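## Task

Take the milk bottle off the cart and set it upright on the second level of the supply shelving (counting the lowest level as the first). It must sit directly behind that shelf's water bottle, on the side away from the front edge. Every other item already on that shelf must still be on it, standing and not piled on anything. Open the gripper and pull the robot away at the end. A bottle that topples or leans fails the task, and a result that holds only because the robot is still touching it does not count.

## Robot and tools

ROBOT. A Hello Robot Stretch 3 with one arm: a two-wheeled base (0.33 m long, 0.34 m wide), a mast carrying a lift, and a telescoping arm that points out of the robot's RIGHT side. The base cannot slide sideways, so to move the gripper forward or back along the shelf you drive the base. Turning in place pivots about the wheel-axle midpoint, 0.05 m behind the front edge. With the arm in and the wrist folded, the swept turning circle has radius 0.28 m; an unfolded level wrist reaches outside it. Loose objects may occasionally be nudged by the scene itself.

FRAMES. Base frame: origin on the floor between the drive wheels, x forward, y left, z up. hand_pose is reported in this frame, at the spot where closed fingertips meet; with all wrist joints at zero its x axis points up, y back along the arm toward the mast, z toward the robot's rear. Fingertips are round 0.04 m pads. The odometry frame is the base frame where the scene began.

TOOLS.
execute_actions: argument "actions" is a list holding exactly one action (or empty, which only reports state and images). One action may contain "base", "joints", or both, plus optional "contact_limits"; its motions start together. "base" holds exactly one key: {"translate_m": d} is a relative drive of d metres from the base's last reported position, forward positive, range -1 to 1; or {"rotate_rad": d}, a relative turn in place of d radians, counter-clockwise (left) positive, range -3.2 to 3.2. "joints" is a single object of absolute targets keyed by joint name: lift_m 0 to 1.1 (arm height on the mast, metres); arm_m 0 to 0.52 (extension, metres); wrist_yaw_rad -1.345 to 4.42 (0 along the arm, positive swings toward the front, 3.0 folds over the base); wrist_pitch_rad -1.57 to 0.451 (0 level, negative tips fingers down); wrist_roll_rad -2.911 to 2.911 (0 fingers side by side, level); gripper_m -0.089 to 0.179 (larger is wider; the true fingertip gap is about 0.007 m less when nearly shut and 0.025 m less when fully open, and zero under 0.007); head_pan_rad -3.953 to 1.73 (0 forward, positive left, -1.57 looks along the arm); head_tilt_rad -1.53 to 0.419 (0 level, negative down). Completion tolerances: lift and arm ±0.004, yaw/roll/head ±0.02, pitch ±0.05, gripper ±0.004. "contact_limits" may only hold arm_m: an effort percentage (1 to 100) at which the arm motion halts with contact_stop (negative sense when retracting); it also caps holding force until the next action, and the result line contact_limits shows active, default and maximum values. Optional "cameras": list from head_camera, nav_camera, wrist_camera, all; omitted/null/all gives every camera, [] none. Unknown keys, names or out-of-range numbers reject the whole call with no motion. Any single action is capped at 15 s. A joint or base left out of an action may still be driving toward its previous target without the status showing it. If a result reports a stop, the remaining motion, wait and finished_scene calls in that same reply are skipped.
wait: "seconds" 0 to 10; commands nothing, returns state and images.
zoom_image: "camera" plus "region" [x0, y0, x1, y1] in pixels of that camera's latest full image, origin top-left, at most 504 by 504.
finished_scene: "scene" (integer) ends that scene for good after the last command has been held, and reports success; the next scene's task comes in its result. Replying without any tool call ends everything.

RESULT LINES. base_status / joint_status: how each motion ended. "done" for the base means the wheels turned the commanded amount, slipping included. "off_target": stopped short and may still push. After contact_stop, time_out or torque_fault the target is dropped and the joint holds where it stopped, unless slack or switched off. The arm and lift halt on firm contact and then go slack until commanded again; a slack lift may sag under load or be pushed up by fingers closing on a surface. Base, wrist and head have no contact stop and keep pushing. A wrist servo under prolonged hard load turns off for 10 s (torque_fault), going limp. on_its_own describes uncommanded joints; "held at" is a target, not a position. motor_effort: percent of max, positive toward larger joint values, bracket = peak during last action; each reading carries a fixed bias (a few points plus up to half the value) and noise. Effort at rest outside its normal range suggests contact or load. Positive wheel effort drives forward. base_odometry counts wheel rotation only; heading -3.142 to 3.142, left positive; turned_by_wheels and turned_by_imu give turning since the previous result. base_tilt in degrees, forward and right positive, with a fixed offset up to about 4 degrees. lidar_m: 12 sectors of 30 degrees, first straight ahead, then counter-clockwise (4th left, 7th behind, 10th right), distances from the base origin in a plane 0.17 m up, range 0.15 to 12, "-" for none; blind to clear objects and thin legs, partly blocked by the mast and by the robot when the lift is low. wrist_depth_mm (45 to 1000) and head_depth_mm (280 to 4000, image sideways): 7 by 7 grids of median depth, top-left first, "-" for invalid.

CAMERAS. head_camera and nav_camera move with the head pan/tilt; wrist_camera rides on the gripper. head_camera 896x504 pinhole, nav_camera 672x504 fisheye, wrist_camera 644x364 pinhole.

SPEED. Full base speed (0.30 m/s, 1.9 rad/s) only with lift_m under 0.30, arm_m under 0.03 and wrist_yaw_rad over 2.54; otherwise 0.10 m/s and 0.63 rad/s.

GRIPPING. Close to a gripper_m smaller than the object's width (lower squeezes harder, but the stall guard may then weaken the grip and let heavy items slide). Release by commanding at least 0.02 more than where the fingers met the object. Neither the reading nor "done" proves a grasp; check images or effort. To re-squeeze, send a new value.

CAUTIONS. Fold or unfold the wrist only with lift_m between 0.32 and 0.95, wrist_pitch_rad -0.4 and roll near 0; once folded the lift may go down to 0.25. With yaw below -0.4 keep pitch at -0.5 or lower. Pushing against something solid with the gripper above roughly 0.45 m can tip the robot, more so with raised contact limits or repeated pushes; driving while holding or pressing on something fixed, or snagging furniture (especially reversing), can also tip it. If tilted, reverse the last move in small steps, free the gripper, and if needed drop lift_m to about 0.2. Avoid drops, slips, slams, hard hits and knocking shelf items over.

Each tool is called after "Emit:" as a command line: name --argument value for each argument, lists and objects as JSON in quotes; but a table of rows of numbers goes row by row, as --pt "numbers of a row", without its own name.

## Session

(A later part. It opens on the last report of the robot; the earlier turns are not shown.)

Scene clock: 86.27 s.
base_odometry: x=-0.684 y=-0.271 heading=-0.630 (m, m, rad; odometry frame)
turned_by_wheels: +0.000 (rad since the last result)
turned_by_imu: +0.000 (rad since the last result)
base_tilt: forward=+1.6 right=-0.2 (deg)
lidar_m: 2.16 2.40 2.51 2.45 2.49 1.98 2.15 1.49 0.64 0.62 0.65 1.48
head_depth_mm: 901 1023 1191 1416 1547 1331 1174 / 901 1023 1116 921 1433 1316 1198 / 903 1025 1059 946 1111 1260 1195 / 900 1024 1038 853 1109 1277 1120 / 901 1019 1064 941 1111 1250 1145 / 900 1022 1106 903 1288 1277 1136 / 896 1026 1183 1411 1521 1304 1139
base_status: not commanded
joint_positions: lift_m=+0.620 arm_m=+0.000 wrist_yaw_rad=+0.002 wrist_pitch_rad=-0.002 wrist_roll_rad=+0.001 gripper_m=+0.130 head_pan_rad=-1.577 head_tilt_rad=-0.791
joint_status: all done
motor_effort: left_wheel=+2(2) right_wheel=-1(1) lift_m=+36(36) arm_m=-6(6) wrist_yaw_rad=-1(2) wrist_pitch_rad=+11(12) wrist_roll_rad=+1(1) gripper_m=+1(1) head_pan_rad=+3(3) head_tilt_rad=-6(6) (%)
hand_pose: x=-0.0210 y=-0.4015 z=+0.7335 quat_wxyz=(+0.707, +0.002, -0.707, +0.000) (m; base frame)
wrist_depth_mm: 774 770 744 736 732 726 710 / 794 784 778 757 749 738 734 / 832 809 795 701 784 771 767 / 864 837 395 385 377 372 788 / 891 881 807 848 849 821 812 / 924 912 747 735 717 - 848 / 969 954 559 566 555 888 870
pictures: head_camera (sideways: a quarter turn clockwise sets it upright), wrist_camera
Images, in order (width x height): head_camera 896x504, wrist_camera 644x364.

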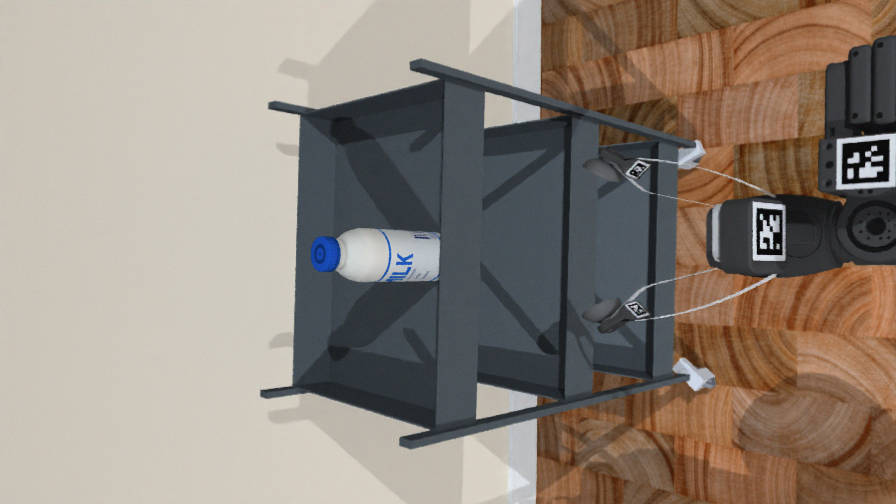

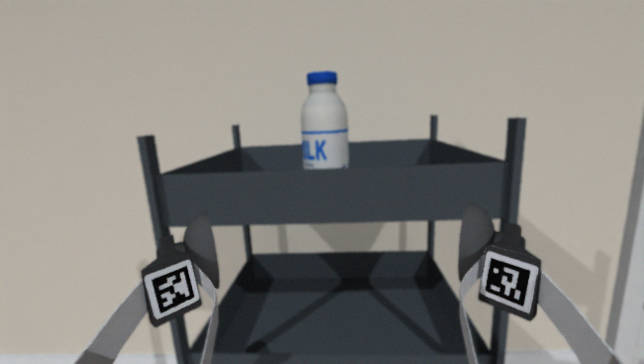

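Emit:
execute_actions --actions '[{"base":{"translate_m":0.02},"joints":{"lift_m":0.68,"wrist_pitch_rad":-0.13,"arm_m":0.15}}]' --cameras '[]'

Emit:
execute_actions --actions '[{"joints":{"arm_m":0.26}}]' --cameras '["head_camera","wrist_camera"]'

Scene clock: 93.43 s.
base_odometry: x=-0.668 y=-0.283 heading=-0.630 (m, m, rad; odometry frame)
turned_by_wheels: +0.000 (rad since the last result)
turned_by_imu: +0.000 (rad since the last result)
base_tilt: forward=+1.5 right=-0.2 (deg)
lidar_m: 2.14 2.39 2.51 2.45 2.50 2.00 2.18 1.49 0.64 0.62 0.65 1.48
head_depth_mm: 897 1026 1193 1377 1547 1331 1185 / 901 1020 1067 915 1143 - 1153 / 898 1024 1061 947 1115 1261 1148 / 898 1021 1042 853 - 1263 1145 / 898 1017 1067 935 1133 1259 1145 / 900 1023 1136 908 1451 1285 1141 / 895 1022 1178 1411 1518 1298 1137
base_status: done
joint_positions: lift_m=+0.680 arm_m=+0.150 wrist_yaw_rad=+0.001 wrist_pitch_rad=-0.147 wrist_roll_rad=+0.001 gripper_m=+0.130 head_pan_rad=-1.577 head_tilt_rad=-0.791
joint_status: all done
motor_effort: left_wheel=+1(5) right_wheel=-1(2) lift_m=+36(39) arm_m=+4(4) wrist_yaw_rad=+0(0) wrist_pitch_rad=+8(10) wrist_roll_rad=+1(1) gripper_m=+0(1) head_pan_rad=+3(3) head_tilt_rad=-6(6) (%)
hand_pose: x=-0.0213 y=-0.5446 z=+0.7570 quat_wxyz=(+0.705, +0.052, -0.705, -0.052) (m; base frame)
wrist_depth_mm: 599 599 590 584 582 576 575 / 640 632 622 605 611 600 597 / 673 663 647 276 552 630 634 / 708 697 480 294 480 403 307 / 754 266 260 253 246 238 235 / 828 277 276 269 264 - 251 / 892 872 558 540 530 820 805
pictures: none
No camera images: the call's "cameras" was empty. Leave "cameras" out to get every camera's image.

Scene clock: 95.50 s.
base_odometry: x=-0.668 y=-0.283 heading=-0.630 (m, m, rad; odometry frame)
turned_by_wheels: +0.000 (rad since the last result)
turned_by_imu: +0.000 (rad since the last result)
base_tilt: forward=+1.6 right=-0.1 (deg)
lidar_m: 2.14 2.38 2.51 2.45 2.49 2.00 2.17 1.49 0.64 0.62 0.65 1.48
head_depth_mm: 903 1025 1188 1381 1534 1323 1170 / 900 1027 1067 900 - - 1139 / 900 1025 1063 944 1281 1264 1149 / 900 1020 1042 834 1131 1261 1152 / 895 1027 1063 936 1136 1256 1150 / 896 1023 1131 907 1447 1282 1142 / 899 1022 1184 1397 1508 1304 1139
base_status: not commanded
joint_positions: lift_m=+0.680 arm_m=+0.260 wrist_yaw_rad=+0.001 wrist_pitch_rad=-0.147 wrist_roll_rad=+0.001 gripper_m=+0.130 head_pan_rad=-1.577 head_tilt_rad=-0.791
joint_status: all done
motor_effort: left_wheel=+2(2) right_wheel=-1(1) lift_m=+36(36) arm_m=+5(4) wrist_yaw_rad=-1(0) wrist_pitch_rad=+8(8) wrist_roll_rad=+1(1) gripper_m=+1(1) head_pan_rad=+3(3) head_tilt_rad=-6(6) (%)
hand_pose: x=-0.0213 y=-0.6546 z=+0.7569 quat_wxyz=(+0.705, +0.052, -0.705, -0.052) (m; base frame)
wrist_depth_mm: 497 494 492 484 479 480 472 / 527 522 522 168 508 506 501 / 568 558 541 165 525 523 523 / 593 578 466 172 440 404 548 / 622 319 359 184 316 329 261 / 231 275 271 197 258 - 238 / 158 153 151 148 144 141 138
pictures: head_camera (sideways: a quarter turn clockwise sets it upright), wrist_camera
Images, in order (width x height): head_camera 896x504, wrist_camera 644x364.

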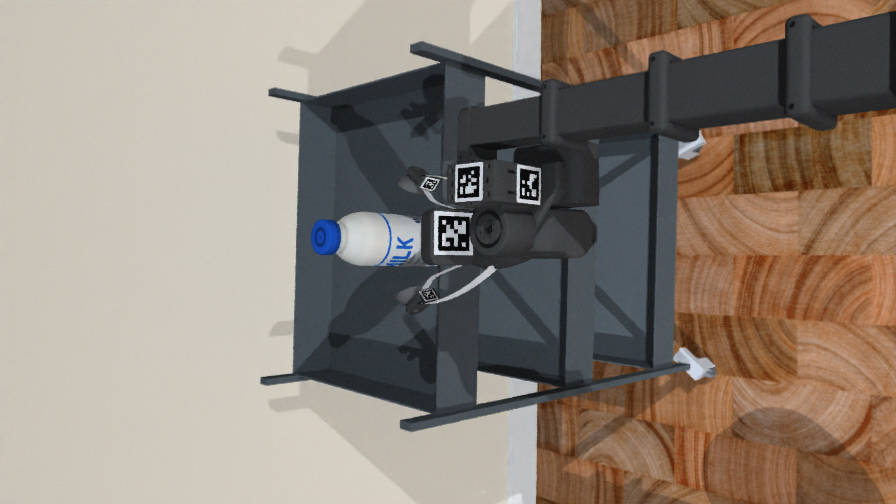

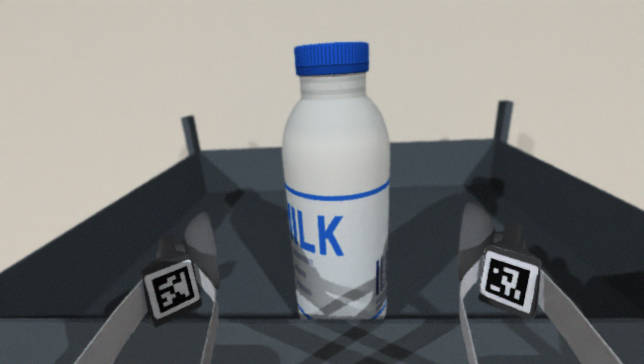

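Emit:
execute_actions --actions '[{"joints":{"arm_m":0.31}}]' --cameras '[]'

Emit:
execute_actions --actions '[{"joints":{"gripper_m":-0.06}}]' --cameras '[]'

Emit:
execute_actions --actions '[{"joints":{"gripper_m":-0.07,"lift_m":0.79,"wrist_pitch_rad":-0.08}}]' --cameras '[]'

Emit:
execute_actions --actions '[{"base":{"translate_m":-0.02},"joints":{"gripper_m":-0.06,"arm_m":0}}]' --cameras '[]'

Emit:
execute_actions --actions '[{"base":{"rotate_rad":0.53},"joints":{"gripper_m":-0.07,"lift_m":0.59}}]' --cameras '["wrist_camera"]'

Emit:
execute_actions --actions '[{"base":{"translate_m":0.29},"joints":{"gripper_m":-0.06}}]' --cameras '[]'

Emit:
execute_actions --actions '[{"base":{"translate_m":0.29},"joints":{"gripper_m":-0.07}}]' --cameras '[]'

Emit:
execute_actions --actions '[{"base":{"translate_m":0.29},"joints":{"gripper_m":-0.06}}]' --cameras '[]'

Emit:
execute_actions --actions '[{"base":{"translate_m":0.29},"joints":{"gripper_m":-0.07}}]' --cameras '[]'

Emit:
execute_actions --actions '[{"base":{"translate_m":0.3},"joints":{"gripper_m":-0.06}}]' --cameras '[]'

Emit:
execute_actions --actions '[{"base":{"translate_m":0.3},"joints":{"gripper_m":-0.07}}]' --cameras '[]'

Emit:
execute_actions --actions '[{"base":{"rotate_rad":1.07},"joints":{"gripper_m":-0.06}}]' --cameras '[]'

Emit:
execute_actions --actions '[{"base":{"translate_m":0.23},"joints":{"gripper_m":-0.07}}]' --cameras '[]'

Emit:
execute_actions --actions '[{"joints":{"gripper_m":-0.06,"arm_m":0.26}}]' --cameras '["head_camera","wrist_camera"]'

Scene clock: 110.23 s.
base_odometry: x=-0.668 y=-0.283 heading=-0.630 (m, m, rad; odometry frame)
turned_by_wheels: +0.000 (rad since the last result)
turned_by_imu: +0.000 (rad since the last result)
base_tilt: forward=+1.6 right=-0.1 (deg)
lidar_m: 2.14 2.38 2.50 2.46 2.50 2.00 2.17 1.49 0.65 0.62 0.65 1.48
head_depth_mm: 899 1027 1190 1373 1531 1323 1160 / 898 1024 1068 880 - - 1143 / 900 1020 1059 - 1086 1262 1151 / 899 1022 1037 969 1086 1259 1148 / 900 1020 1064 938 1134 1260 1144 / 899 1021 1129 909 1446 1283 1140 / 896 1019 1185 1410 1508 1307 1137
base_status: not commanded
joint_positions: lift_m=+0.680 arm_m=+0.310 wrist_yaw_rad=+0.001 wrist_pitch_rad=-0.147 wrist_roll_rad=+0.001 gripper_m=+0.130 head_pan_rad=-1.577 head_tilt_rad=-0.791
joint_status: all done
motor_effort: left_wheel=+2(1) right_wheel=-1(1) lift_m=+36(35) arm_m=+4(4) wrist_yaw_rad=+0(1) wrist_pitch_rad=+8(9) wrist_roll_rad=+1(1) gripper_m=+1(0) head_pan_rad=+3(4) head_tilt_rad=-6(6) (%)
hand_pose: x=-0.0213 y=-0.7046 z=+0.7569 quat_wxyz=(+0.705, +0.052, -0.705, -0.052) (m; base frame)
wrist_depth_mm: 457 452 448 434 435 431 427 / 479 478 473 116 459 457 452 / 511 501 497 119 476 476 480 / 542 522 420 117 396 392 495 / 564 319 355 124 302 329 261 / 231 274 270 134 237 - 239 / 220 220 220 145 203 207 203
pictures: none
No camera images: the call's "cameras" was empty. Leave "cameras" out to get every camera's image.

Scene clock: 112.63 s.
base_odometry: x=-0.668 y=-0.283 heading=-0.630 (m, m, rad; odometry frame)
turned_by_wheels: +0.000 (rad since the last result)
turned_by_imu: +0.000 (rad since the last result)
base_tilt: forward=+1.6 right=-0.2 (deg)
lidar_m: 2.13 2.38 2.50 2.45 2.49 2.00 2.18 1.49 0.64 0.62 0.65 1.48
head_depth_mm: 899 1026 1187 1368 1539 1320 1152 / 897 1025 1073 886 - - 1141 / 901 1024 1059 967 1085 1260 1151 / 900 1026 956 942 1081 1259 1148 / 898 1022 1063 940 1132 1256 1146 / 896 1022 1133 911 1444 1282 1145 / 898 1019 1183 1410 1513 1303 1142
base_status: not commanded
joint_positions: lift_m=+0.680 arm_m=+0.310 wrist_yaw_rad=-0.001 wrist_pitch_rad=-0.150 wrist_roll_rad=+0.001 gripper_m=-0.058 head_pan_rad=-1.577 head_tilt_rad=-0.791
joint_status: all done
motor_effort: left_wheel=+1(2) right_wheel=-1(1) lift_m=+36(36) arm_m=+5(5) wrist_yaw_rad=+1(1) wrist_pitch_rad=+10(11) wrist_roll_rad=+1(1) gripper_m=-30(100) head_pan_rad=+4(3) head_tilt_rad=-6(6) (%)
hand_pose: x=-0.0217 y=-0.7044 z=+0.7560 quat_wxyz=(+0.705, +0.053, -0.705, -0.054) (m; base frame)
wrist_depth_mm: 451 449 444 438 438 431 430 / 479 475 471 209 459 460 454 / 513 500 501 206 479 478 479 / 539 523 421 219 405 391 494 / 564 321 356 291 331 323 261 / 231 277 274 - 257 252 237 / 220 224 221 215 212 206 203
pictures: none
No camera images: the call's "cameras" was empty. Leave "cameras" out to get every camera's image.

Scene clock: 114.47 s.
base_odometry: x=-0.668 y=-0.283 heading=-0.630 (m, m, rad; odometry frame)
turned_by_wheels: +0.000 (rad since the last result)
turned_by_imu: +0.000 (rad since the last result)
base_tilt: forward=+1.6 right=-0.2 (deg)
lidar_m: 2.14 2.38 2.51 2.45 2.50 2.00 2.18 1.49 0.65 0.62 0.65 1.48
head_depth_mm: 902 1023 1186 1370 - - - / 899 1022 1113 - 1110 1292 1147 / 897 1024 1111 1166 1116 1263 1147 / 892 1020 1059 967 1111 1260 1147 / 897 1020 1062 940 1137 1260 1140 / 897 1024 1132 908 1453 1275 1143 / 897 1020 1183 1407 1520 1299 1142
base_status: not commanded
joint_positions: lift_m=+0.790 arm_m=+0.310 wrist_yaw_rad=-0.001 wrist_pitch_rad=-0.102 wrist_roll_rad=+0.001 gripper_m=-0.061 head_pan_rad=-1.577 head_tilt_rad=-0.791
joint_status: gripper_m off_target (ended at -0.061, target -0.070); the others done
on_its_own: gripper_m is held at -0.063, not at your -0.070, by its stall guard, which is still easing
motor_effort: left_wheel=+2(1) right_wheel=-1(1) lift_m=+36(37) arm_m=+4(4) wrist_yaw_rad=+1(2) wrist_pitch_rad=+11(13) wrist_roll_rad=+1(1) gripper_m=-31(86) head_pan_rad=+4(3) head_tilt_rad=-6(6) (%)
hand_pose: x=-0.0217 y=-0.7071 z=+0.8783 quat_wxyz=(+0.706, +0.036, -0.706, -0.037) (m; base frame)
wrist_depth_mm: 458 453 445 443 440 438 431 / 482 478 471 467 467 456 450 / 513 504 496 493 482 482 474 / 535 527 525 521 511 508 506 / 572 559 542 544 533 524 526 / 614 588 455 - 441 415 565 / 655 360 379 264 351 354 578
pictures: none
No camera images: the call's "cameras" was empty. Leave "cameras" out to get every camera's image.

Scene clock: 117.97 s.
base_odometry: x=-0.684 y=-0.271 heading=-0.630 (m, m, rad; odometry frame)
turned_by_wheels: +0.000 (rad since the last result)
turned_by_imu: +0.000 (rad since the last result)
base_tilt: forward=+1.6 right=-0.2 (deg)
lidar_m: 2.16 2.40 2.50 2.45 2.49 1.98 2.16 1.49 0.64 0.62 0.65 1.49
head_depth_mm: 899 1022 1186 1413 1543 1374 - / 898 1026 1112 916 1433 1376 - / 900 1029 1064 945 1111 - - / 903 1025 997 928 1084 - 1143 / 898 1024 1066 936 1137 1256 1143 / 896 1022 1103 909 1280 1275 1143 / 899 1020 1188 1409 1518 1297 1137
base_status: done
joint_positions: lift_m=+0.790 arm_m=+0.000 wrist_yaw_rad=+0.000 wrist_pitch_rad=-0.102 wrist_roll_rad=+0.001 gripper_m=-0.046 head_pan_rad=-1.577 head_tilt_rad=-0.791
joint_status: gripper_m off_target (ended at -0.046, target -0.060); the others done
on_its_own: gripper_m is held at -0.047, not at your -0.060, by its stall guard, which is not easing now
motor_effort: left_wheel=+1(4) right_wheel=-1(5) lift_m=+36(36) arm_m=-7(6) wrist_yaw_rad=+0(1) wrist_pitch_rad=+11(11) wrist_roll_rad=+1(1) gripper_m=-22(28) head_pan_rad=+3(4) head_tilt_rad=-6(6) (%)
hand_pose: x=-0.0216 y=-0.3978 z=+0.8783 quat_wxyz=(+0.706, +0.036, -0.706, -0.036) (m; base frame)
wrist_depth_mm: 754 738 731 733 723 710 704 / 784 772 766 763 756 745 735 / 827 817 799 785 794 784 776 / 865 859 826 746 734 820 809 / 931 901 640 681 601 857 851 / 990 960 448 - 424 911 896 / - - 722 711 694 979 970
pictures: none
No camera images: the call's "cameras" was empty. Leave "cameras" out to get every camera's image.

Scene clock: 120.63 s.
base_odometry: x=-0.684 y=-0.271 heading=-0.100 (m, m, rad; odometry frame)
turned_by_wheels: +0.530 (rad since the last result)
turned_by_imu: +0.518 (rad since the last result)
base_tilt: forward=+1.6 right=-0.2 (deg)
lidar_m: 2.40 2.51 2.45 2.49 1.98 2.16 1.49 0.65 0.62 0.65 1.48 2.16
head_depth_mm: 892 993 1049 899 1068 1182 1161 / 937 1056 1169 917 1090 1240 1179 / 983 1113 1283 1462 1457 1261 1183 / 1044 1181 1363 1638 1526 1307 1129 / 1107 1253 1482 1713 1521 1311 1149 / 1167 1355 1603 1773 1517 1314 1144 / 1241 1462 1763 1810 1523 1303 1142
base_status: done
joint_positions: lift_m=+0.590 arm_m=+0.000 wrist_yaw_rad=+0.000 wrist_pitch_rad=-0.101 wrist_roll_rad=+0.001 gripper_m=-0.058 head_pan_rad=-1.577 head_tilt_rad=-0.791
joint_status: gripper_m off_target (ended at -0.058, target -0.070); the others done
on_its_own: gripper_m is held at -0.059, not at your -0.070, by its stall guard, which is still easing
motor_effort: left_wheel=-1(5) right_wheel=+2(4) lift_m=+16(33) arm_m=-7(7) wrist_yaw_rad=+1(1) wrist_pitch_rad=+11(11) wrist_roll_rad=+1(1) gripper_m=-28(100) head_pan_rad=+3(4) head_tilt_rad=-5(6) (%)
hand_pose: x=-0.0216 y=-0.3978 z=+0.6794 quat_wxyz=(+0.706, +0.036, -0.706, -0.036) (m; base frame)
wrist_depth_mm: - - - 873 759 648 580 / - - - 925 786 650 390 / - - - 986 825 339 299 / - - - - 839 736 644 / - - - - 877 671 616 / - - - - 551 546 529 / - - 970 953 901 410 379
pictures: wrist_camera
Images, in order (width x height): wrist_camera 644x364.

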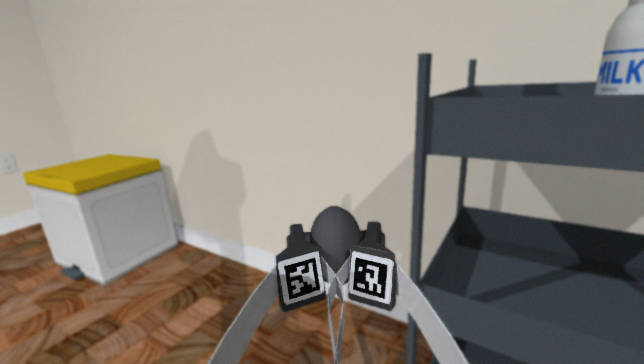

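Scene clock: 124.70 s.
base_odometry: x=-0.396 y=-0.300 heading=-0.100 (m, m, rad; odometry frame)
turned_by_wheels: +0.000 (rad since the last result)
turned_by_imu: +0.001 (rad since the last result)
base_tilt: forward=+1.6 right=-0.2 (deg)
lidar_m: 2.13 2.36 2.28 2.43 2.18 2.17 1.69 0.80 0.76 1.24 1.47 1.88
head_depth_mm: 1014 1134 1281 1469 1544 1283 1158 / 1075 1202 1359 1567 1539 1321 1187 / 1124 1269 1458 1694 1535 1322 1183 / 1189 1346 1568 1759 1533 1315 1129 / 1256 1440 1694 1826 1527 1309 1147 / 1340 1546 1826 1820 1526 1312 1139 / 1427 1667 1752 1770 1514 1297 1144
base_status: done
joint_positions: lift_m=+0.590 arm_m=+0.000 wrist_yaw_rad=+0.000 wrist_pitch_rad=-0.101 wrist_roll_rad=+0.001 gripper_m=-0.046 head_pan_rad=-1.577 head_tilt_rad=-0.791
joint_status: gripper_m off_target (ended at -0.046, target -0.060)
on_its_own: gripper_m is held at -0.047, not at your -0.060, by its stall guard, which is not easing now
motor_effort: left_wheel=-2(4) right_wheel=+2(4) lift_m=+17(17) arm_m=-7(7) wrist_yaw_rad=+1(0) wrist_pitch_rad=+10(10) wrist_roll_rad=+1(1) gripper_m=-22(37) head_pan_rad=+4(3) head_tilt_rad=-5(6) (%)
hand_pose: x=-0.0216 y=-0.3978 z=+0.6794 quat_wxyz=(+0.706, +0.036, -0.706, -0.036) (m; base frame)
wrist_depth_mm: - - - - 884 761 681 / - - - - 930 795 701 / - - - - 955 830 736 / - - - - - 859 754 / - - - - - 906 679 / - - - - - 950 757 / - - 993 965 943 910 717
pictures: none
No camera images: the call's "cameras" was empty. Leave "cameras" out to get every camera's image.

Scene clock: 128.77 s.
base_odometry: x=-0.107 y=-0.329 heading=-0.100 (m, m, rad; odometry frame)
turned_by_wheels: +0.000 (rad since the last result)
turned_by_imu: +0.001 (rad since the last result)
base_tilt: forward=+1.7 right=-0.2 (deg)
lidar_m: 1.85 2.53 2.12 2.40 2.44 2.39 1.89 0.95 1.14 1.39 1.35 1.62
head_depth_mm: 1144 1274 1432 1644 1532 1311 1153 / 1196 1337 1531 1712 1539 1324 1184 / 1262 1429 1636 1791 1528 1318 1182 / 1335 1515 1747 1832 1532 1318 1128 / 1410 1613 1851 1830 1531 1311 1144 / 1494 1713 1626 1743 1525 1311 1140 / 1605 1789 1579 1763 1528 1304 1141
base_status: done
joint_positions: lift_m=+0.590 arm_m=+0.000 wrist_yaw_rad=+0.000 wrist_pitch_rad=-0.101 wrist_roll_rad=+0.001 gripper_m=-0.051 head_pan_rad=-1.577 head_tilt_rad=-0.791
joint_status: gripper_m off_target (ended at -0.051, target -0.070)
on_its_own: gripper_m is held at -0.053, not at your -0.070, by its stall guard, which is still easing
motor_effort: left_wheel=-2(3) right_wheel=+2(4) lift_m=+16(17) arm_m=-7(7) wrist_yaw_rad=+0(1) wrist_pitch_rad=+10(11) wrist_roll_rad=+1(1) gripper_m=-24(100) head_pan_rad=+3(3) head_tilt_rad=-6(6) (%)
hand_pose: x=-0.0216 y=-0.3978 z=+0.6794 quat_wxyz=(+0.706, +0.036, -0.706, -0.036) (m; base frame)
wrist_depth_mm: - - - - - 871 775 / - - - - - 918 816 / - - - - - 958 846 / - - - - - 982 878 / - - - - - - 905 / - - - - - - 945 / - - 987 968 940 936 902
pictures: none
No camera images: the call's "cameras" was empty. Leave "cameras" out to get every camera's image.

Scene clock: 132.83 s.
base_odometry: x=+0.181 y=-0.357 heading=-0.100 (m, m, rad; odometry frame)
turned_by_wheels: +0.000 (rad since the last result)
turned_by_imu: +0.001 (rad since the last result)
base_tilt: forward=+1.6 right=-0.2 (deg)
lidar_m: 1.56 2.38 1.98 2.38 2.69 2.63 2.11 1.18 1.49 1.31 1.49 1.37
head_depth_mm: 1263 1407 1592 1763 1544 1317 1151 / 1329 1498 1693 1828 1550 1322 1178 / 1405 1572 1818 1833 1543 1311 1184 / 1480 1687 1720 1763 1531 1312 1128 / 1561 1750 1573 1736 1512 1313 1142 / 1655 1890 1640 1776 1520 1307 1143 / 1756 2074 2216 1810 1521 1307 1141
base_status: done
joint_positions: lift_m=+0.590 arm_m=+0.000 wrist_yaw_rad=+0.000 wrist_pitch_rad=-0.101 wrist_roll_rad=+0.001 gripper_m=-0.046 head_pan_rad=-1.577 head_tilt_rad=-0.791
joint_status: gripper_m off_target (ended at -0.046, target -0.060)
on_its_own: gripper_m is held at -0.047, not at your -0.060, by its stall guard, which is not easing now
motor_effort: left_wheel=-2(3) right_wheel=+1(5) lift_m=+16(17) arm_m=-7(7) wrist_yaw_rad=+0(1) wrist_pitch_rad=+11(10) wrist_roll_rad=+1(1) gripper_m=-22(75) head_pan_rad=+3(4) head_tilt_rad=-6(6) (%)
hand_pose: x=-0.0216 y=-0.3978 z=+0.6794 quat_wxyz=(+0.706, +0.036, -0.706, -0.036) (m; base frame)
wrist_depth_mm: - - - - - - 888 / - - - - - - 906 / - - - - - - 948 / - - - - - - 980 / - - - - - - - / - - - - - - - / - - 989 966 938 932 906
pictures: none
No camera images: the call's "cameras" was empty. Leave "cameras" out to get every camera's image.

Scene clock: 136.90 s.
base_odometry: x=+0.470 y=-0.386 heading=-0.100 (m, m, rad; odometry frame)
turned_by_wheels: +0.000 (rad since the last result)
turned_by_imu: +0.001 (rad since the last result)
base_tilt: forward=+1.6 right=-0.2 (deg)
lidar_m: 1.28 2.23 1.84 1.90 2.59 2.86 1.70 1.43 1.63 1.31 1.68 1.13
head_depth_mm: 1389 1550 1750 1854 1543 1326 1155 / 1464 1637 1843 1827 1533 1317 1188 / 1536 1727 1585 1753 1547 1306 1185 / 1621 1804 1601 1757 1539 1312 1124 / 1733 1967 2053 1828 1527 1311 1151 / 1824 2115 2271 1818 1511 1312 1145 / 1869 2058 2152 1813 1512 1302 1139
base_status: done
joint_positions: lift_m=+0.590 arm_m=+0.000 wrist_yaw_rad=+0.000 wrist_pitch_rad=-0.101 wrist_roll_rad=+0.001 gripper_m=-0.051 head_pan_rad=-1.577 head_tilt_rad=-0.791
joint_status: gripper_m off_target (ended at -0.051, target -0.070)
on_its_own: gripper_m is held at -0.053, not at your -0.070, by its stall guard, which is still easing
motor_effort: left_wheel=-2(2) right_wheel=+2(6) lift_m=+17(17) arm_m=-7(7) wrist_yaw_rad=+0(0) wrist_pitch_rad=+10(11) wrist_roll_rad=+1(1) gripper_m=-25(100) head_pan_rad=+4(2) head_tilt_rad=-5(6) (%)
hand_pose: x=-0.0216 y=-0.3978 z=+0.6794 quat_wxyz=(+0.706, +0.036, -0.706, -0.036) (m; base frame)
wrist_depth_mm: - - - - - - 983 / - - - - - - - / - - - - - - - / - - - - - - - / - - - - - - - / - - - - - - - / - - 983 955 943 922 905
pictures: none
No camera images: the call's "cameras" was empty. Leave "cameras" out to get every camera's image.

Scene clock: 141.07 s.
base_odometry: x=+0.768 y=-0.416 heading=-0.100 (m, m, rad; odometry frame)
turned_by_wheels: +0.000 (rad since the last result)
turned_by_imu: +0.001 (rad since the last result)
base_tilt: forward=+1.6 right=-0.2 (deg)
lidar_m: 1.00 1.92 1.73 1.75 2.53 3.11 1.91 1.70 1.39 1.40 0.92 0.99
head_depth_mm: 1526 1700 1635 1809 1541 1322 1151 / 1597 1760 1604 1738 1532 1327 1183 / 1685 1877 1673 1789 1534 1312 1182 / 1790 2016 2190 1830 1530 1312 1132 / 1885 2148 2261 1823 1537 1311 1147 / 1773 1939 2135 1830 1524 1302 1147 / 1572 1704 1905 1841 1516 1304 1141
base_status: done
joint_positions: lift_m=+0.590 arm_m=+0.000 wrist_yaw_rad=+0.000 wrist_pitch_rad=-0.101 wrist_roll_rad=+0.001 gripper_m=-0.046 head_pan_rad=-1.577 head_tilt_rad=-0.791
joint_status: gripper_m off_target (ended at -0.046, target -0.060)
on_its_own: gripper_m is held at -0.047, not at your -0.060, by its stall guard, which is not easing now
motor_effort: left_wheel=-2(4) right_wheel=+2(4) lift_m=+17(17) arm_m=-7(6) wrist_yaw_rad=+2(1) wrist_pitch_rad=+10(11) wrist_roll_rad=+1(1) gripper_m=-23(70) head_pan_rad=+3(3) head_tilt_rad=-6(6) (%)
hand_pose: x=-0.0216 y=-0.3978 z=+0.6794 quat_wxyz=(+0.706, +0.036, -0.706, -0.036) (m; base frame)
wrist_depth_mm: 945 - - - - - - / 946 - - - - - - / 977 - - - - - - / - - - - - - - / - - - - - - - / - - - - - - - / 701 - 966 961 934 918 903
pictures: none
No camera images: the call's "cameras" was empty. Leave "cameras" out to get every camera's image.

Scene clock: 145.23 s.
base_odometry: x=+1.067 y=-0.446 heading=-0.100 (m, m, rad; odometry frame)
turned_by_wheels: +0.000 (rad since the last result)
turned_by_imu: +0.001 (rad since the last result)
base_tilt: forward=+1.6 right=-0.2 (deg)
lidar_m: 0.70 1.55 1.85 1.67 2.62 3.36 2.13 1.98 1.51 1.55 0.76 0.71
head_depth_mm: 1660 1815 1624 1768 1538 1319 1156 / 1742 1928 2125 1824 1537 1317 1185 / 1827 2050 2218 1853 1529 1309 1180 / 1844 2131 2245 1843 1531 1310 1126 / 1622 1825 2057 1813 1529 1307 1143 / 1422 1577 1760 1805 1482 1299 1143 / 1258 1380 1453 968 1220 1249 1136
base_status: done
joint_positions: lift_m=+0.590 arm_m=+0.000 wrist_yaw_rad=+0.000 wrist_pitch_rad=-0.101 wrist_roll_rad=+0.001 gripper_m=-0.051 head_pan_rad=-1.577 head_tilt_rad=-0.791
joint_status: gripper_m off_target (ended at -0.051, target -0.070)
on_its_own: gripper_m is held at -0.053, not at your -0.070, by its stall guard, which is still easing
motor_effort: left_wheel=-2(3) right_wheel=+2(4) lift_m=+17(17) arm_m=-6(7) wrist_yaw_rad=+0(0) wrist_pitch_rad=+11(11) wrist_roll_rad=+1(1) gripper_m=-25(100) head_pan_rad=+3(4) head_tilt_rad=-5(6) (%)
hand_pose: x=-0.0216 y=-0.3978 z=+0.6794 quat_wxyz=(+0.706, +0.036, -0.706, -0.036) (m; base frame)
wrist_depth_mm: 497 906 - - - - - / 557 470 - - - - - / 570 489 - - - - - / 603 521 - - - - - / 525 525 - - - - - / 424 596 - - - - - / 777 678 928 964 947 905 916
pictures: none
No camera images: the call's "cameras" was empty. Leave "cameras" out to get every camera's image.

Scene clock: 147.87 s.
base_odometry: x=+1.067 y=-0.446 heading=+0.970 (m, m, rad; odometry frame)
turned_by_wheels: +1.070 (rad since the last result)
turned_by_imu: +1.047 (rad since the last result)
base_tilt: forward=+1.6 right=-0.2 (deg)
lidar_m: 1.85 1.67 2.64 3.37 2.10 1.98 1.51 1.54 0.76 0.71 0.70 1.58
head_depth_mm: 860 710 1148 1054 1234 1270 1161 / 874 704 1179 990 1311 1261 1185 / 862 699 1173 1018 1319 1259 1179 / 879 687 965 989 1280 1258 1125 / 877 677 1182 1007 1329 1255 1146 / 850 688 1184 1064 1332 1253 1145 / 879 684 1046 1003 1024 1252 1145
base_status: done
joint_positions: lift_m=+0.590 arm_m=+0.000 wrist_yaw_rad=+0.000 wrist_pitch_rad=-0.101 wrist_roll_rad=+0.001 gripper_m=-0.049 head_pan_rad=-1.577 head_tilt_rad=-0.791
joint_status: gripper_m off_target (ended at -0.049, target -0.060)
on_its_own: gripper_m is held at -0.050, not at your -0.060, by its stall guard, which is still easing
motor_effort: left_wheel=-2(6) right_wheel=+2(4) lift_m=+17(17) arm_m=-7(7) wrist_yaw_rad=+1(0) wrist_pitch_rad=+10(10) wrist_roll_rad=+1(1) gripper_m=-23(74) head_pan_rad=+4(2) head_tilt_rad=-6(5) (%)
hand_pose: x=-0.0216 y=-0.3978 z=+0.6794 quat_wxyz=(+0.706, +0.036, -0.706, -0.036) (m; base frame)
wrist_depth_mm: 422 608 730 714 714 703 531 / 420 594 756 750 744 719 539 / 418 565 789 390 780 575 543 / 417 580 738 403 617 546 534 / 420 504 493 518 461 445 432 / 439 421 414 - 821 752 499 / 949 578 841 851 720 702 556
pictures: none
No camera images: the call's "cameras" was empty. Leave "cameras" out to get every camera's image.

Scene clock: 151.40 s.
base_odometry: x=+1.197 y=-0.257 heading=+0.970 (m, m, rad; odometry frame)
turned_by_wheels: +0.000 (rad since the last result)
turned_by_imu: +0.001 (rad since the last result)
base_tilt: forward=+1.6 right=-0.2 (deg)
lidar_m: 1.62 1.46 2.33 3.36 2.41 2.17 1.74 0.92 0.86 0.61 0.62 1.58
head_depth_mm: 876 695 1152 998 1325 1265 1154 / 876 685 983 1023 1328 1264 1185 / 863 698 1180 1014 1290 1260 1181 / 879 665 1180 1072 1329 1263 1129 / 866 633 948 1012 1017 1257 1148 / 593 604 680 816 1449 1310 1143 / 510 1054 1250 1481 1524 1298 1149
base_status: done
joint_positions: lift_m=+0.590 arm_m=+0.000 wrist_yaw_rad=+0.000 wrist_pitch_rad=-0.101 wrist_roll_rad=+0.001 gripper_m=-0.055 head_pan_rad=-1.577 head_tilt_rad=-0.791
joint_status: gripper_m off_target (ended at -0.055, target -0.070)
on_its_own: gripper_m is held at -0.056, not at your -0.070, by its stall guard, which is still easing
motor_effort: left_wheel=-2(3) right_wheel=+2(5) lift_m=+16(17) arm_m=-7(7) wrist_yaw_rad=+0(0) wrist_pitch_rad=+11(10) wrist_roll_rad=+1(1) gripper_m=-27(100) head_pan_rad=+4(4) head_tilt_rad=-6(6) (%)
hand_pose: x=-0.0216 y=-0.3978 z=+0.6794 quat_wxyz=(+0.706, +0.036, -0.706, -0.036) (m; base frame)
wrist_depth_mm: 811 779 461 719 705 701 688 / 836 820 455 758 735 722 716 / 898 863 447 793 607 374 565 / 932 908 440 655 575 392 509 / - 981 431 513 462 404 430 / - - 413 - 926 799 758 / - - 639 861 781 726 690
pictures: none
No camera images: the call's "cameras" was empty. Leave "cameras" out to get every camera's image.

Scene clock: 154.53 s.
base_odometry: x=+1.197 y=-0.257 heading=+0.970 (m, m, rad; odometry frame)
turned_by_wheels: +0.000 (rad since the last result)
turned_by_imu: +0.000 (rad since the last result)
base_tilt: forward=+1.6 right=-0.2 (deg)
lidar_m: 1.62 1.46 2.33 3.36 2.40 2.16 1.74 0.92 0.76 0.61 0.62 1.58
head_depth_mm: 875 694 1150 995 1330 1272 1155 / 878 685 981 1021 969 1271 - / 864 701 1171 1016 - 1263 1152 / 879 665 1177 1106 1338 1262 1146 / 865 630 949 1012 1018 1255 1148 / 594 603 680 814 1443 1305 1140 / 510 1054 1251 1483 1522 1302 1145
base_status: not commanded
joint_positions: lift_m=+0.590 arm_m=+0.260 wrist_yaw_rad=+0.000 wrist_pitch_rad=-0.101 wrist_roll_rad=+0.001 gripper_m=-0.046 head_pan_rad=-1.577 head_tilt_rad=-0.791
joint_status: gripper_m off_target (ended at -0.046, target -0.060); the others done
on_its_own: gripper_m is held at -0.047, not at your -0.060, by its stall guard, which is still easing
motor_effort: left_wheel=-2(2) right_wheel=+2(2) lift_m=+17(17) arm_m=+4(5) wrist_yaw_rad=+0(1) wrist_pitch_rad=+10(11) wrist_roll_rad=+1(1) gripper_m=-21(59) head_pan_rad=+3(4) head_tilt_rad=-6(6) (%)
hand_pose: x=-0.0215 y=-0.6571 z=+0.6794 quat_wxyz=(+0.706, +0.036, -0.706, -0.036) (m; base frame)
wrist_depth_mm: 181 247 458 484 478 469 469 / 180 245 449 511 503 495 483 / 179 244 361 535 529 323 310 / 177 241 324 560 550 266 522 / 176 238 331 514 433 281 400 / 176 236 344 - 310 305 329 / 174 234 290 284 278 272 266
pictures: head_camera (sideways: a quarter turn clockwise sets it upright), wrist_camera
Images, in order (width x height): head_camera 896x504, wrist_camera 644x364.

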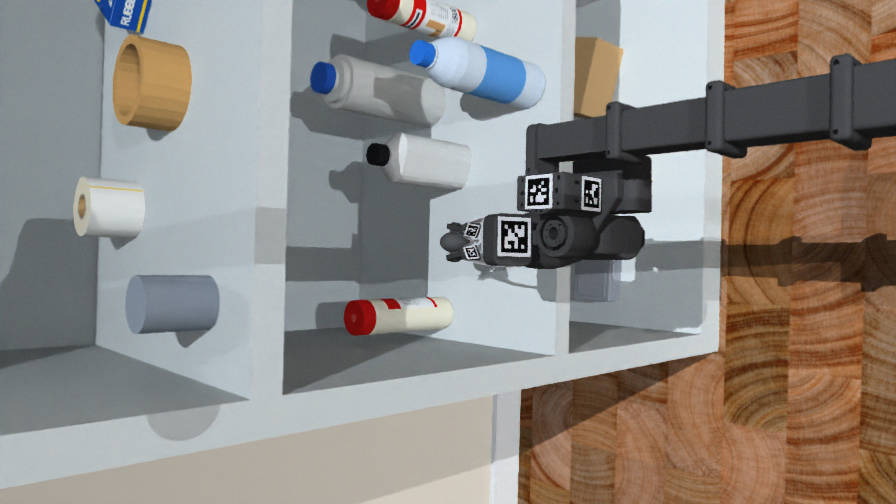

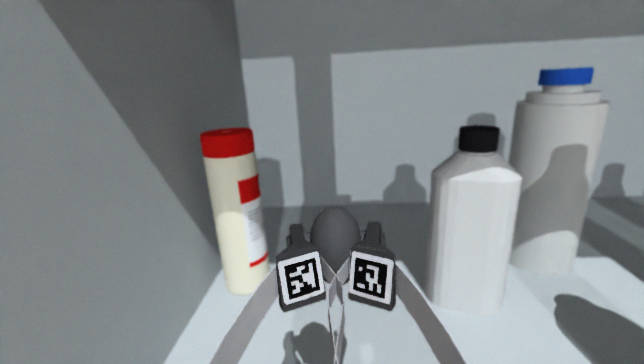

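Grasp missed. Go back.

Emit:
execute_actions --actions '[{"joints":{"arm_m":0,"gripper_m":0.13}}]' --cameras '[]'

Emit:
execute_actions --actions '[{"base":{"translate_m":-0.23},"joints":{"wrist_yaw_rad":3,"wrist_pitch_rad":-0.4,"lift_m":0.34}}]' --cameras '[]'

Emit:
execute_actions --actions '[{"base":{"rotate_rad":-1.07},"joints":{"lift_m":0.28}}]' --cameras '[]'

Emit:
execute_actions --actions '[{"base":{"translate_m":-1.0}}]' --cameras '[]'

Emit:
execute_actions --actions '[{"base":{"translate_m":-0.76}}]' --cameras '[]'

Emit:
execute_actions --actions '[{"base":{"rotate_rad":-0.53},"joints":{"lift_m":0.69}}]' --cameras '[]'

Emit:
execute_actions --actions '[{"base":{"translate_m":0.02},"joints":{"wrist_yaw_rad":0,"wrist_pitch_rad":-0.13}}]' --cameras '[]'

Emit:
execute_actions --actions '[{"joints":{"arm_m":0.35}}]' --cameras '["head_camera","wrist_camera"]'

Scene clock: 167.10 s.
base_odometry: x=+1.197 y=-0.257 heading=+0.970 (m, m, rad; odometry frame)
turned_by_wheels: +0.000 (rad since the last result)
turned_by_imu: +0.000 (rad since the last result)
base_tilt: forward=+1.6 right=-0.2 (deg)
lidar_m: 1.62 1.46 2.34 3.37 2.41 2.16 1.74 0.93 0.86 0.61 0.62 1.58
head_depth_mm: 875 697 1148 998 1328 1271 1153 / 877 684 985 1021 1329 1260 1186 / 862 701 1174 1016 1288 1262 1187 / 876 664 1176 1076 1337 1282 1122 / 864 633 952 1014 981 1248 1148 / 594 605 680 814 1449 1300 1142 / 510 1055 1249 1475 1520 1302 1136
base_status: not commanded
joint_positions: lift_m=+0.590 arm_m=+0.000 wrist_yaw_rad=+0.000 wrist_pitch_rad=-0.101 wrist_roll_rad=+0.001 gripper_m=+0.130 head_pan_rad=-1.577 head_tilt_rad=-0.791
joint_status: all done
motor_effort: left_wheel=-2(2) right_wheel=+2(2) lift_m=+17(17) arm_m=-6(6) wrist_yaw_rad=+0(0) wrist_pitch_rad=+11(11) wrist_roll_rad=+1(1) gripper_m=+0(98) head_pan_rad=+5(4) head_tilt_rad=-6(6) (%)
hand_pose: x=-0.0215 y=-0.3978 z=+0.6794 quat_wxyz=(+0.706, +0.036, -0.706, -0.036) (m; base frame)
wrist_depth_mm: 799 775 462 722 705 695 694 / 855 825 451 758 743 715 721 / 890 869 446 804 608 373 568 / 948 919 440 655 574 392 510 / - 978 430 475 461 399 432 / - - 412 404 929 - 724 / - 979 537 865 828 711 676
pictures: none
No camera images: the call's "cameras" was empty. Leave "cameras" out to get every camera's image.

Scene clock: 170.63 s.
base_odometry: x=+1.067 y=-0.446 heading=+0.969 (m, m, rad; odometry frame)
turned_by_wheels: +0.000 (rad since the last result)
turned_by_imu: -0.001 (rad since the last result)
base_tilt: forward=+1.6 right=-0.2 (deg)
lidar_m: 1.84 1.67 2.64 3.37 2.10 1.99 1.51 1.54 0.76 0.71 0.70 1.58
head_depth_mm: 859 708 1148 1053 1236 1272 1155 / 875 703 1176 987 1313 1269 1149 / 865 701 1168 1018 1321 1269 1149 / 876 683 972 914 1311 1267 1143 / 876 679 1182 1009 1327 1259 1142 / 850 686 1184 1065 1337 1251 1144 / 880 685 1048 1002 1019 1252 1136
base_status: done
joint_positions: lift_m=+0.340 arm_m=+0.000 wrist_yaw_rad=+2.999 wrist_pitch_rad=-0.415 wrist_roll_rad=+0.001 gripper_m=+0.130 head_pan_rad=-1.577 head_tilt_rad=-0.791
joint_status: all done
motor_effort: left_wheel=-1(7) right_wheel=+2(3) lift_m=+17(15) arm_m=-7(7) wrist_yaw_rad=+1(1) wrist_pitch_rad=+7(10) wrist_roll_rad=+1(1) gripper_m=+1(1) head_pan_rad=+4(3) head_tilt_rad=-6(5) (%)
hand_pose: x=+0.0108 y=+0.0772 z=+0.3538 quat_wxyz=(+0.195, +0.700, +0.096, +0.680) (m; base frame)
wrist_depth_mm: - - - - - - - / - - - - - - - / - - - - 985 944 917 / 881 848 828 806 776 756 729 / 698 697 - 649 626 637 604 / 586 590 - 555 538 - 517 / 505 - - - 466 453 450
pictures: none
No camera images: the call's "cameras" was empty. Leave "cameras" out to get every camera's image.

Scene clock: 172.77 s.
base_odometry: x=+1.067 y=-0.446 heading=-0.100 (m, m, rad; odometry frame)
turned_by_wheels: -1.070 (rad since the last result)
turned_by_imu: -1.043 (rad since the last result)
base_tilt: forward=+1.6 right=-0.2 (deg)
lidar_m: 0.70 1.56 1.85 1.66 2.63 3.37 2.12 1.98 1.51 1.56 0.76 0.71
head_depth_mm: 1661 1819 1631 1757 1539 1322 1155 / 1740 1958 2130 1826 1528 1317 1154 / 1829 2057 2222 1852 1527 1325 1154 / 1861 2107 2245 1834 1542 1311 1143 / 1626 1814 2042 1847 1521 1312 1144 / 1420 1564 1750 1800 1492 1307 1141 / 1262 1374 1458 970 1226 1253 1141
base_status: done
joint_positions: lift_m=+0.280 arm_m=+0.000 wrist_yaw_rad=+2.999 wrist_pitch_rad=-0.415 wrist_roll_rad=+0.001 gripper_m=+0.130 head_pan_rad=-1.577 head_tilt_rad=-0.791
joint_status: all done
motor_effort: left_wheel=+1(7) right_wheel=-1(4) lift_m=+17(17) arm_m=-6(7) wrist_yaw_rad=+1(1) wrist_pitch_rad=+8(7) wrist_roll_rad=+1(1) gripper_m=+0(1) head_pan_rad=+4(4) head_tilt_rad=-6(6) (%)
hand_pose: x=+0.0107 y=+0.0772 z=+0.2938 quat_wxyz=(+0.195, +0.700, +0.096, +0.680) (m; base frame)
wrist_depth_mm: - - - - - - - / - - - - - - - / - 988 923 903 868 835 800 / 772 755 729 697 679 661 636 / 627 607 - 569 550 557 527 / 515 517 - - 472 - 449 / 451 - - - 409 399 391
pictures: none
No camera images: the call's "cameras" was empty. Leave "cameras" out to get every camera's image.

Scene clock: 177.70 s.
base_odometry: x=+0.072 y=-0.346 heading=-0.100 (m, m, rad; odometry frame)
turned_by_wheels: +0.000 (rad since the last result)
turned_by_imu: -0.005 (rad since the last result)
base_tilt: forward=+1.6 right=-0.2 (deg)
lidar_m: 1.67 2.44 2.04 2.41 2.61 2.53 2.01 1.09 1.43 1.31 1.42 1.46
head_depth_mm: 1216 1346 1540 1722 1535 1324 1150 / 1279 1434 1630 1790 1542 1319 1148 / 1345 1513 1738 1832 1534 1315 1154 / 1433 1619 1835 1843 1525 1314 1145 / 1511 1713 1598 1726 1520 1306 1142 / 1599 1785 1587 1760 1527 1302 1144 / 1707 1985 1695 1819 1516 1306 1145
base_status: done
joint_positions: lift_m=+0.280 arm_m=+0.000 wrist_yaw_rad=+2.999 wrist_pitch_rad=-0.415 wrist_roll_rad=+0.001 gripper_m=+0.130 head_pan_rad=-1.577 head_tilt_rad=-0.791
joint_status: not commanded
motor_effort: left_wheel=+2(6) right_wheel=-1(7) lift_m=+17(17) arm_m=-6(6) wrist_yaw_rad=+1(0) wrist_pitch_rad=+8(8) wrist_roll_rad=+1(1) gripper_m=+1(1) head_pan_rad=+2(4) head_tilt_rad=-6(5) (%)
hand_pose: x=+0.0107 y=+0.0772 z=+0.2938 quat_wxyz=(+0.195, +0.700, +0.096, +0.680) (m; base frame)
wrist_depth_mm: - - - - - - - / - - - - - - - / - 978 928 894 858 834 805 / 775 742 721 695 676 652 637 / 614 607 - 566 550 557 526 / 509 513 - - 470 - 453 / 445 - - - 407 398 388
pictures: none
No camera images: the call's "cameras" was empty. Leave "cameras" out to get every camera's image.

Scene clock: 182.00 s.
base_odometry: x=-0.684 y=-0.270 heading=-0.100 (m, m, rad; odometry frame)
turned_by_wheels: +0.000 (rad since the last result)
turned_by_imu: -0.004 (rad since the last result)
base_tilt: forward=+1.6 right=-0.2 (deg)
lidar_m: 2.40 2.51 2.45 2.50 1.99 2.15 1.48 0.64 0.62 0.65 1.48 2.16
head_depth_mm: 888 990 1049 896 1040 1188 1151 / 933 1051 1159 922 1082 1244 1155 / 986 1108 1272 1461 1478 1265 1146 / 1040 1179 1366 1613 1537 1312 1147 / 1100 1258 1464 1712 1543 1310 1147 / 1171 1352 1604 1760 1520 1304 1140 / 1252 1461 1746 1816 1512 1293 1141
base_status: done
joint_positions: lift_m=+0.280 arm_m=+0.000 wrist_yaw_rad=+2.999 wrist_pitch_rad=-0.415 wrist_roll_rad=+0.001 gripper_m=+0.130 head_pan_rad=-1.577 head_tilt_rad=-0.791
joint_status: not commanded
motor_effort: left_wheel=+2(6) right_wheel=-1(5) lift_m=+17(17) arm_m=-6(6) wrist_yaw_rad=+0(1) wrist_pitch_rad=+8(7) wrist_roll_rad=+1(1) gripper_m=+1(0) head_pan_rad=+3(4) head_tilt_rad=-6(6) (%)
hand_pose: x=+0.0107 y=+0.0772 z=+0.2937 quat_wxyz=(+0.195, +0.700, +0.096, +0.680) (m; base frame)
wrist_depth_mm: - - - - - - - / - - - - - - - / - - 950 892 864 835 811 / 780 739 741 701 680 655 640 / 617 606 - 568 552 559 531 / 511 514 - - 469 - 448 / 447 - - - 406 397 390
pictures: none
No camera images: the call's "cameras" was empty. Leave "cameras" out to get every camera's image.

Scene clock: 186.57 s.
base_odometry: x=-0.684 y=-0.270 heading=-0.630 (m, m, rad; odometry frame)
turned_by_wheels: -0.530 (rad since the last result)
turned_by_imu: -0.517 (rad since the last result)
base_tilt: forward=+1.6 right=-0.2 (deg)
lidar_m: 2.16 2.40 2.51 2.45 2.49 1.98 2.16 1.48 0.64 0.62 0.65 1.48
head_depth_mm: 894 1023 1183 1410 1545 1318 1222 / 891 1016 1104 893 1436 1313 - / 897 1022 1059 921 1108 1273 - / 902 1017 911 935 1108 1261 - / 896 1022 1067 939 1110 1250 - / 897 1017 1105 910 1272 1276 1143 / 897 1024 1181 1405 1513 1303 1141
base_status: done
joint_positions: lift_m=+0.690 arm_m=+0.000 wrist_yaw_rad=+2.999 wrist_pitch_rad=-0.415 wrist_roll_rad=+0.001 gripper_m=+0.130 head_pan_rad=-1.577 head_tilt_rad=-0.791
joint_status: all done
motor_effort: left_wheel=+1(8) right_wheel=-1(3) lift_m=+36(37) arm_m=-6(7) wrist_yaw_rad=+1(1) wrist_pitch_rad=+8(8) wrist_roll_rad=+1(1) gripper_m=+1(1) head_pan_rad=+4(4) head_tilt_rad=-6(6) (%)
hand_pose: x=+0.0107 y=+0.0772 z=+0.7028 quat_wxyz=(+0.195, +0.700, +0.096, +0.680) (m; base frame)
wrist_depth_mm: - - - - - - - / - - - - - - - / - - - - - - - / - - - - - - - / - - - - - - - / - - - 959 949 - 900 / 873 844 842 825 810 797 790
pictures: none
No camera images: the call's "cameras" was empty. Leave "cameras" out to get every camera's image.

Scene clock: 189.07 s.
base_odometry: x=-0.668 y=-0.282 heading=-0.630 (m, m, rad; odometry frame)
turned_by_wheels: +0.000 (rad since the last result)
turned_by_imu: +0.000 (rad since the last result)
base_tilt: forward=+1.6 right=-0.2 (deg)
lidar_m: 2.14 2.38 2.51 2.45 2.49 2.01 2.18 1.48 0.64 0.62 0.64 1.48
head_depth_mm: 895 1018 1186 1374 1553 1324 1220 / 894 1022 1055 899 1111 1293 - / 897 1018 1057 946 1113 1261 - / 895 1020 1000 938 1107 1254 1131 / 894 1020 1065 942 1103 1258 1143 / 894 1022 1137 939 1461 1274 1141 / 895 1022 1180 1412 1521 1299 1140
base_status: done
joint_positions: lift_m=+0.690 arm_m=+0.000 wrist_yaw_rad=+0.002 wrist_pitch_rad=-0.152 wrist_roll_rad=+0.001 gripper_m=+0.130 head_pan_rad=-1.577 head_tilt_rad=-0.791
joint_status: all done
motor_effort: left_wheel=+2(6) right_wheel=-1(4) lift_m=+36(36) arm_m=-6(6) wrist_yaw_rad=-1(6) wrist_pitch_rad=+11(12) wrist_roll_rad=+1(1) gripper_m=+0(1) head_pan_rad=+2(3) head_tilt_rad=-6(6) (%)
hand_pose: x=-0.0210 y=-0.3950 z=+0.7657 quat_wxyz=(+0.705, +0.055, -0.705, -0.053) (m; base frame)
wrist_depth_mm: 737 733 724 717 703 701 698 / 781 780 767 745 751 731 747 / 828 827 789 707 682 762 766 / 892 869 405 398 388 378 807 / 958 935 908 794 783 881 870 / - - 658 673 661 - 920 / - - 515 501 493 933 941
pictures: none
No camera images: the call's "cameras" was empty. Leave "cameras" out to get every camera's image.

Scene clock: 192.83 s.
base_odometry: x=-0.668 y=-0.282 heading=-0.630 (m, m, rad; odometry frame)
turned_by_wheels: +0.000 (rad since the last result)
turned_by_imu: +0.000 (rad since the last result)
base_tilt: forward=+1.6 right=-0.2 (deg)
lidar_m: 2.14 2.38 2.51 2.46 2.50 2.00 2.18 1.48 0.64 0.62 0.64 1.48
head_depth_mm: 894 1017 1186 1368 1549 1349 1175 / 893 1021 1061 899 - - 1131 / 895 1021 1059 - 1118 1270 1159 / 897 1021 1038 951 1109 1267 1149 / 897 1022 1062 938 1107 1258 1146 / 893 1022 1131 932 1465 1275 1148 / 894 1019 1184 1409 1516 1300 1141
base_status: not commanded
joint_positions: lift_m=+0.690 arm_m=+0.350 wrist_yaw_rad=+0.000 wrist_pitch_rad=-0.151 wrist_roll_rad=+0.001 gripper_m=+0.130 head_pan_rad=-1.577 head_tilt_rad=-0.791
joint_status: all done
motor_effort: left_wheel=+2(1) right_wheel=-1(1) lift_m=+36(36) arm_m=+5(4) wrist_yaw_rad=-1(1) wrist_pitch_rad=+11(11) wrist_roll_rad=+1(1) gripper_m=+1(1) head_pan_rad=+4(4) head_tilt_rad=-6(5) (%)
hand_pose: x=-0.0214 y=-0.7443 z=+0.7659 quat_wxyz=(+0.705, +0.054, -0.705, -0.053) (m; base frame)
wrist_depth_mm: 413 411 407 401 396 395 388 / 440 431 430 169 422 415 411 / 470 458 456 169 440 438 435 / 494 485 387 171 360 360 454 / 530 314 375 184 332 339 267 / 227 277 283 198 261 - 250 / 223 230 231 212 221 216 212
pictures: head_camera (sideways: a quarter turn clockwise sets it upright), wrist_camera
Images, in order (width x height): head_camera 896x504, wrist_camera 644x364.

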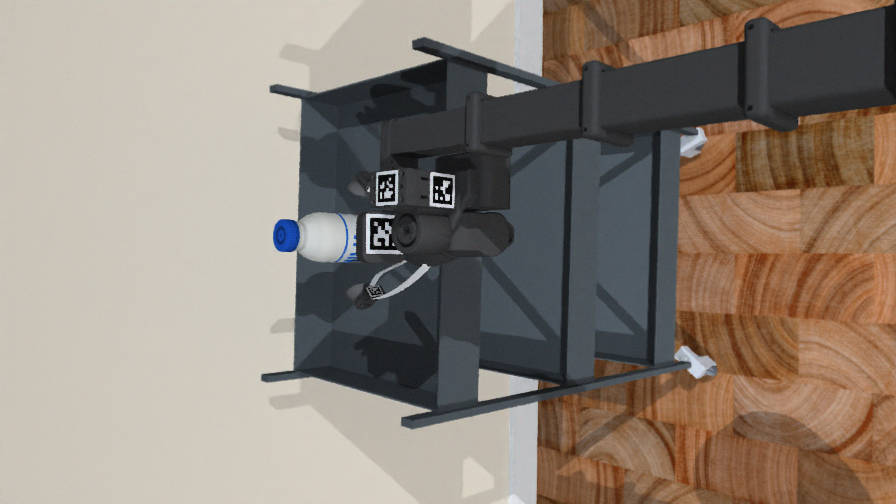

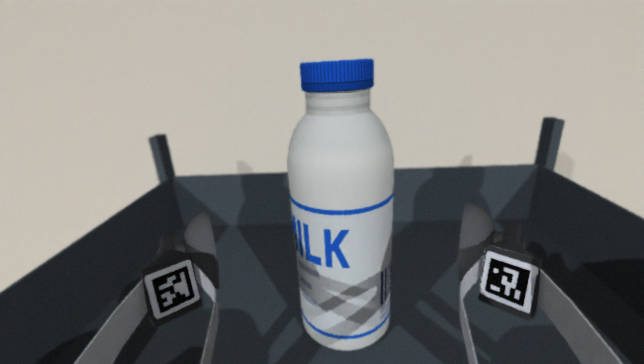

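Emit:
execute_actions --actions '[{"joints":{"arm_m":0.42,"lift_m":0.675}}]' --cameras '[]'

Emit:
execute_actions --actions '[{"joints":{"gripper_m":-0.04}}]' --cameras '["wrist_camera"]'

Scene clock: 197.93 s.
base_odometry: x=-0.668 y=-0.282 heading=-0.630 (m, m, rad; odometry frame)
turned_by_wheels: +0.000 (rad since the last result)
turned_by_imu: +0.000 (rad since the last result)
base_tilt: forward=+1.6 right=-0.2 (deg)
lidar_m: 2.14 2.38 2.50 2.45 2.50 2.00 2.18 1.49 0.64 0.62 0.65 1.48
head_depth_mm: 893 1018 1186 1374 1541 1355 1176 / 899 1023 1060 920 - - 1153 / 893 1018 1074 1165 1110 1260 1148 / 897 1019 1033 971 1111 1267 1143 / 895 1017 1063 932 1135 1249 1146 / 898 1015 1124 932 1451 1284 1139 / 896 1019 1184 1403 1515 1303 1136
base_status: not commanded
joint_positions: lift_m=+0.675 arm_m=+0.420 wrist_yaw_rad=+0.000 wrist_pitch_rad=-0.147 wrist_roll_rad=+0.000 gripper_m=+0.130 head_pan_rad=-1.577 head_tilt_rad=-0.793
joint_status: all done
motor_effort: left_wheel=+1(3) right_wheel=+0(1) lift_m=+17(32) arm_m=+4(11) wrist_yaw_rad=+1(2) wrist_pitch_rad=+8(15) wrist_roll_rad=+1(1) gripper_m=+0(1) head_pan_rad=+3(3) head_tilt_rad=-5(6) (%)
hand_pose: x=-0.0216 y=-0.8146 z=+0.7528 quat_wxyz=(+0.705, +0.052, -0.705, -0.052) (m; base frame)
wrist_depth_mm: 349 347 343 91 334 332 331 / 372 367 362 97 355 352 349 / 396 387 385 98 365 374 364 / 420 405 307 96 106 290 282 / 436 314 314 100 113 295 267 / 225 267 254 108 125 - 241 / 214 214 214 118 191 201 197
pictures: none
No camera images: the call's "cameras" was empty. Leave "cameras" out to get every camera's image.

Scene clock: 200.13 s.
base_odometry: x=-0.668 y=-0.282 heading=-0.630 (m, m, rad; odometry frame)
turned_by_wheels: +0.000 (rad since the last result)
turned_by_imu: +0.000 (rad since the last result)
base_tilt: forward=+1.6 right=-0.1 (deg)
lidar_m: 2.14 2.37 2.50 2.45 2.50 2.00 2.18 1.48 0.64 0.62 0.64 1.48
head_depth_mm: 897 1017 1185 1376 1538 1341 1173 / 898 1018 1056 922 - - 1149 / 898 1021 1074 1165 1117 1262 1150 / 894 1020 1029 969 1108 1261 1146 / 896 1023 1060 939 1128 1258 1145 / 897 1024 1135 934 1450 1276 1146 / 895 1019 1184 1405 1517 1304 1139
base_status: not commanded
joint_positions: lift_m=+0.675 arm_m=+0.420 wrist_yaw_rad=-0.003 wrist_pitch_rad=-0.148 wrist_roll_rad=+0.000 gripper_m=-0.033 head_pan_rad=-1.577 head_tilt_rad=-0.793
joint_status: gripper_m off_target (ended at -0.033, target -0.040)
motor_effort: left_wheel=+0(1) right_wheel=+0(1) lift_m=+17(18) arm_m=+4(4) wrist_yaw_rad=+1(3) wrist_pitch_rad=+9(9) wrist_roll_rad=+1(1) gripper_m=-99(100) head_pan_rad=+4(4) head_tilt_rad=-5(4) (%)
hand_pose: x=-0.0221 y=-0.8146 z=+0.7527 quat_wxyz=(+0.705, +0.051, -0.705, -0.053) (m; base frame)
wrist_depth_mm: 349 348 340 90 335 333 330 / 370 366 364 95 355 352 348 / 396 386 383 96 368 372 363 / 420 404 309 94 109 291 281 / 438 314 312 98 105 297 266 / 226 271 244 106 111 247 240 / 214 221 214 115 190 204 198
pictures: wrist_camera
Images, in order (width x height): wrist_camera 644x364.

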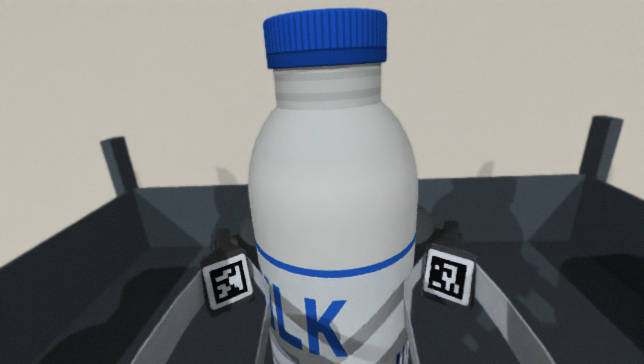

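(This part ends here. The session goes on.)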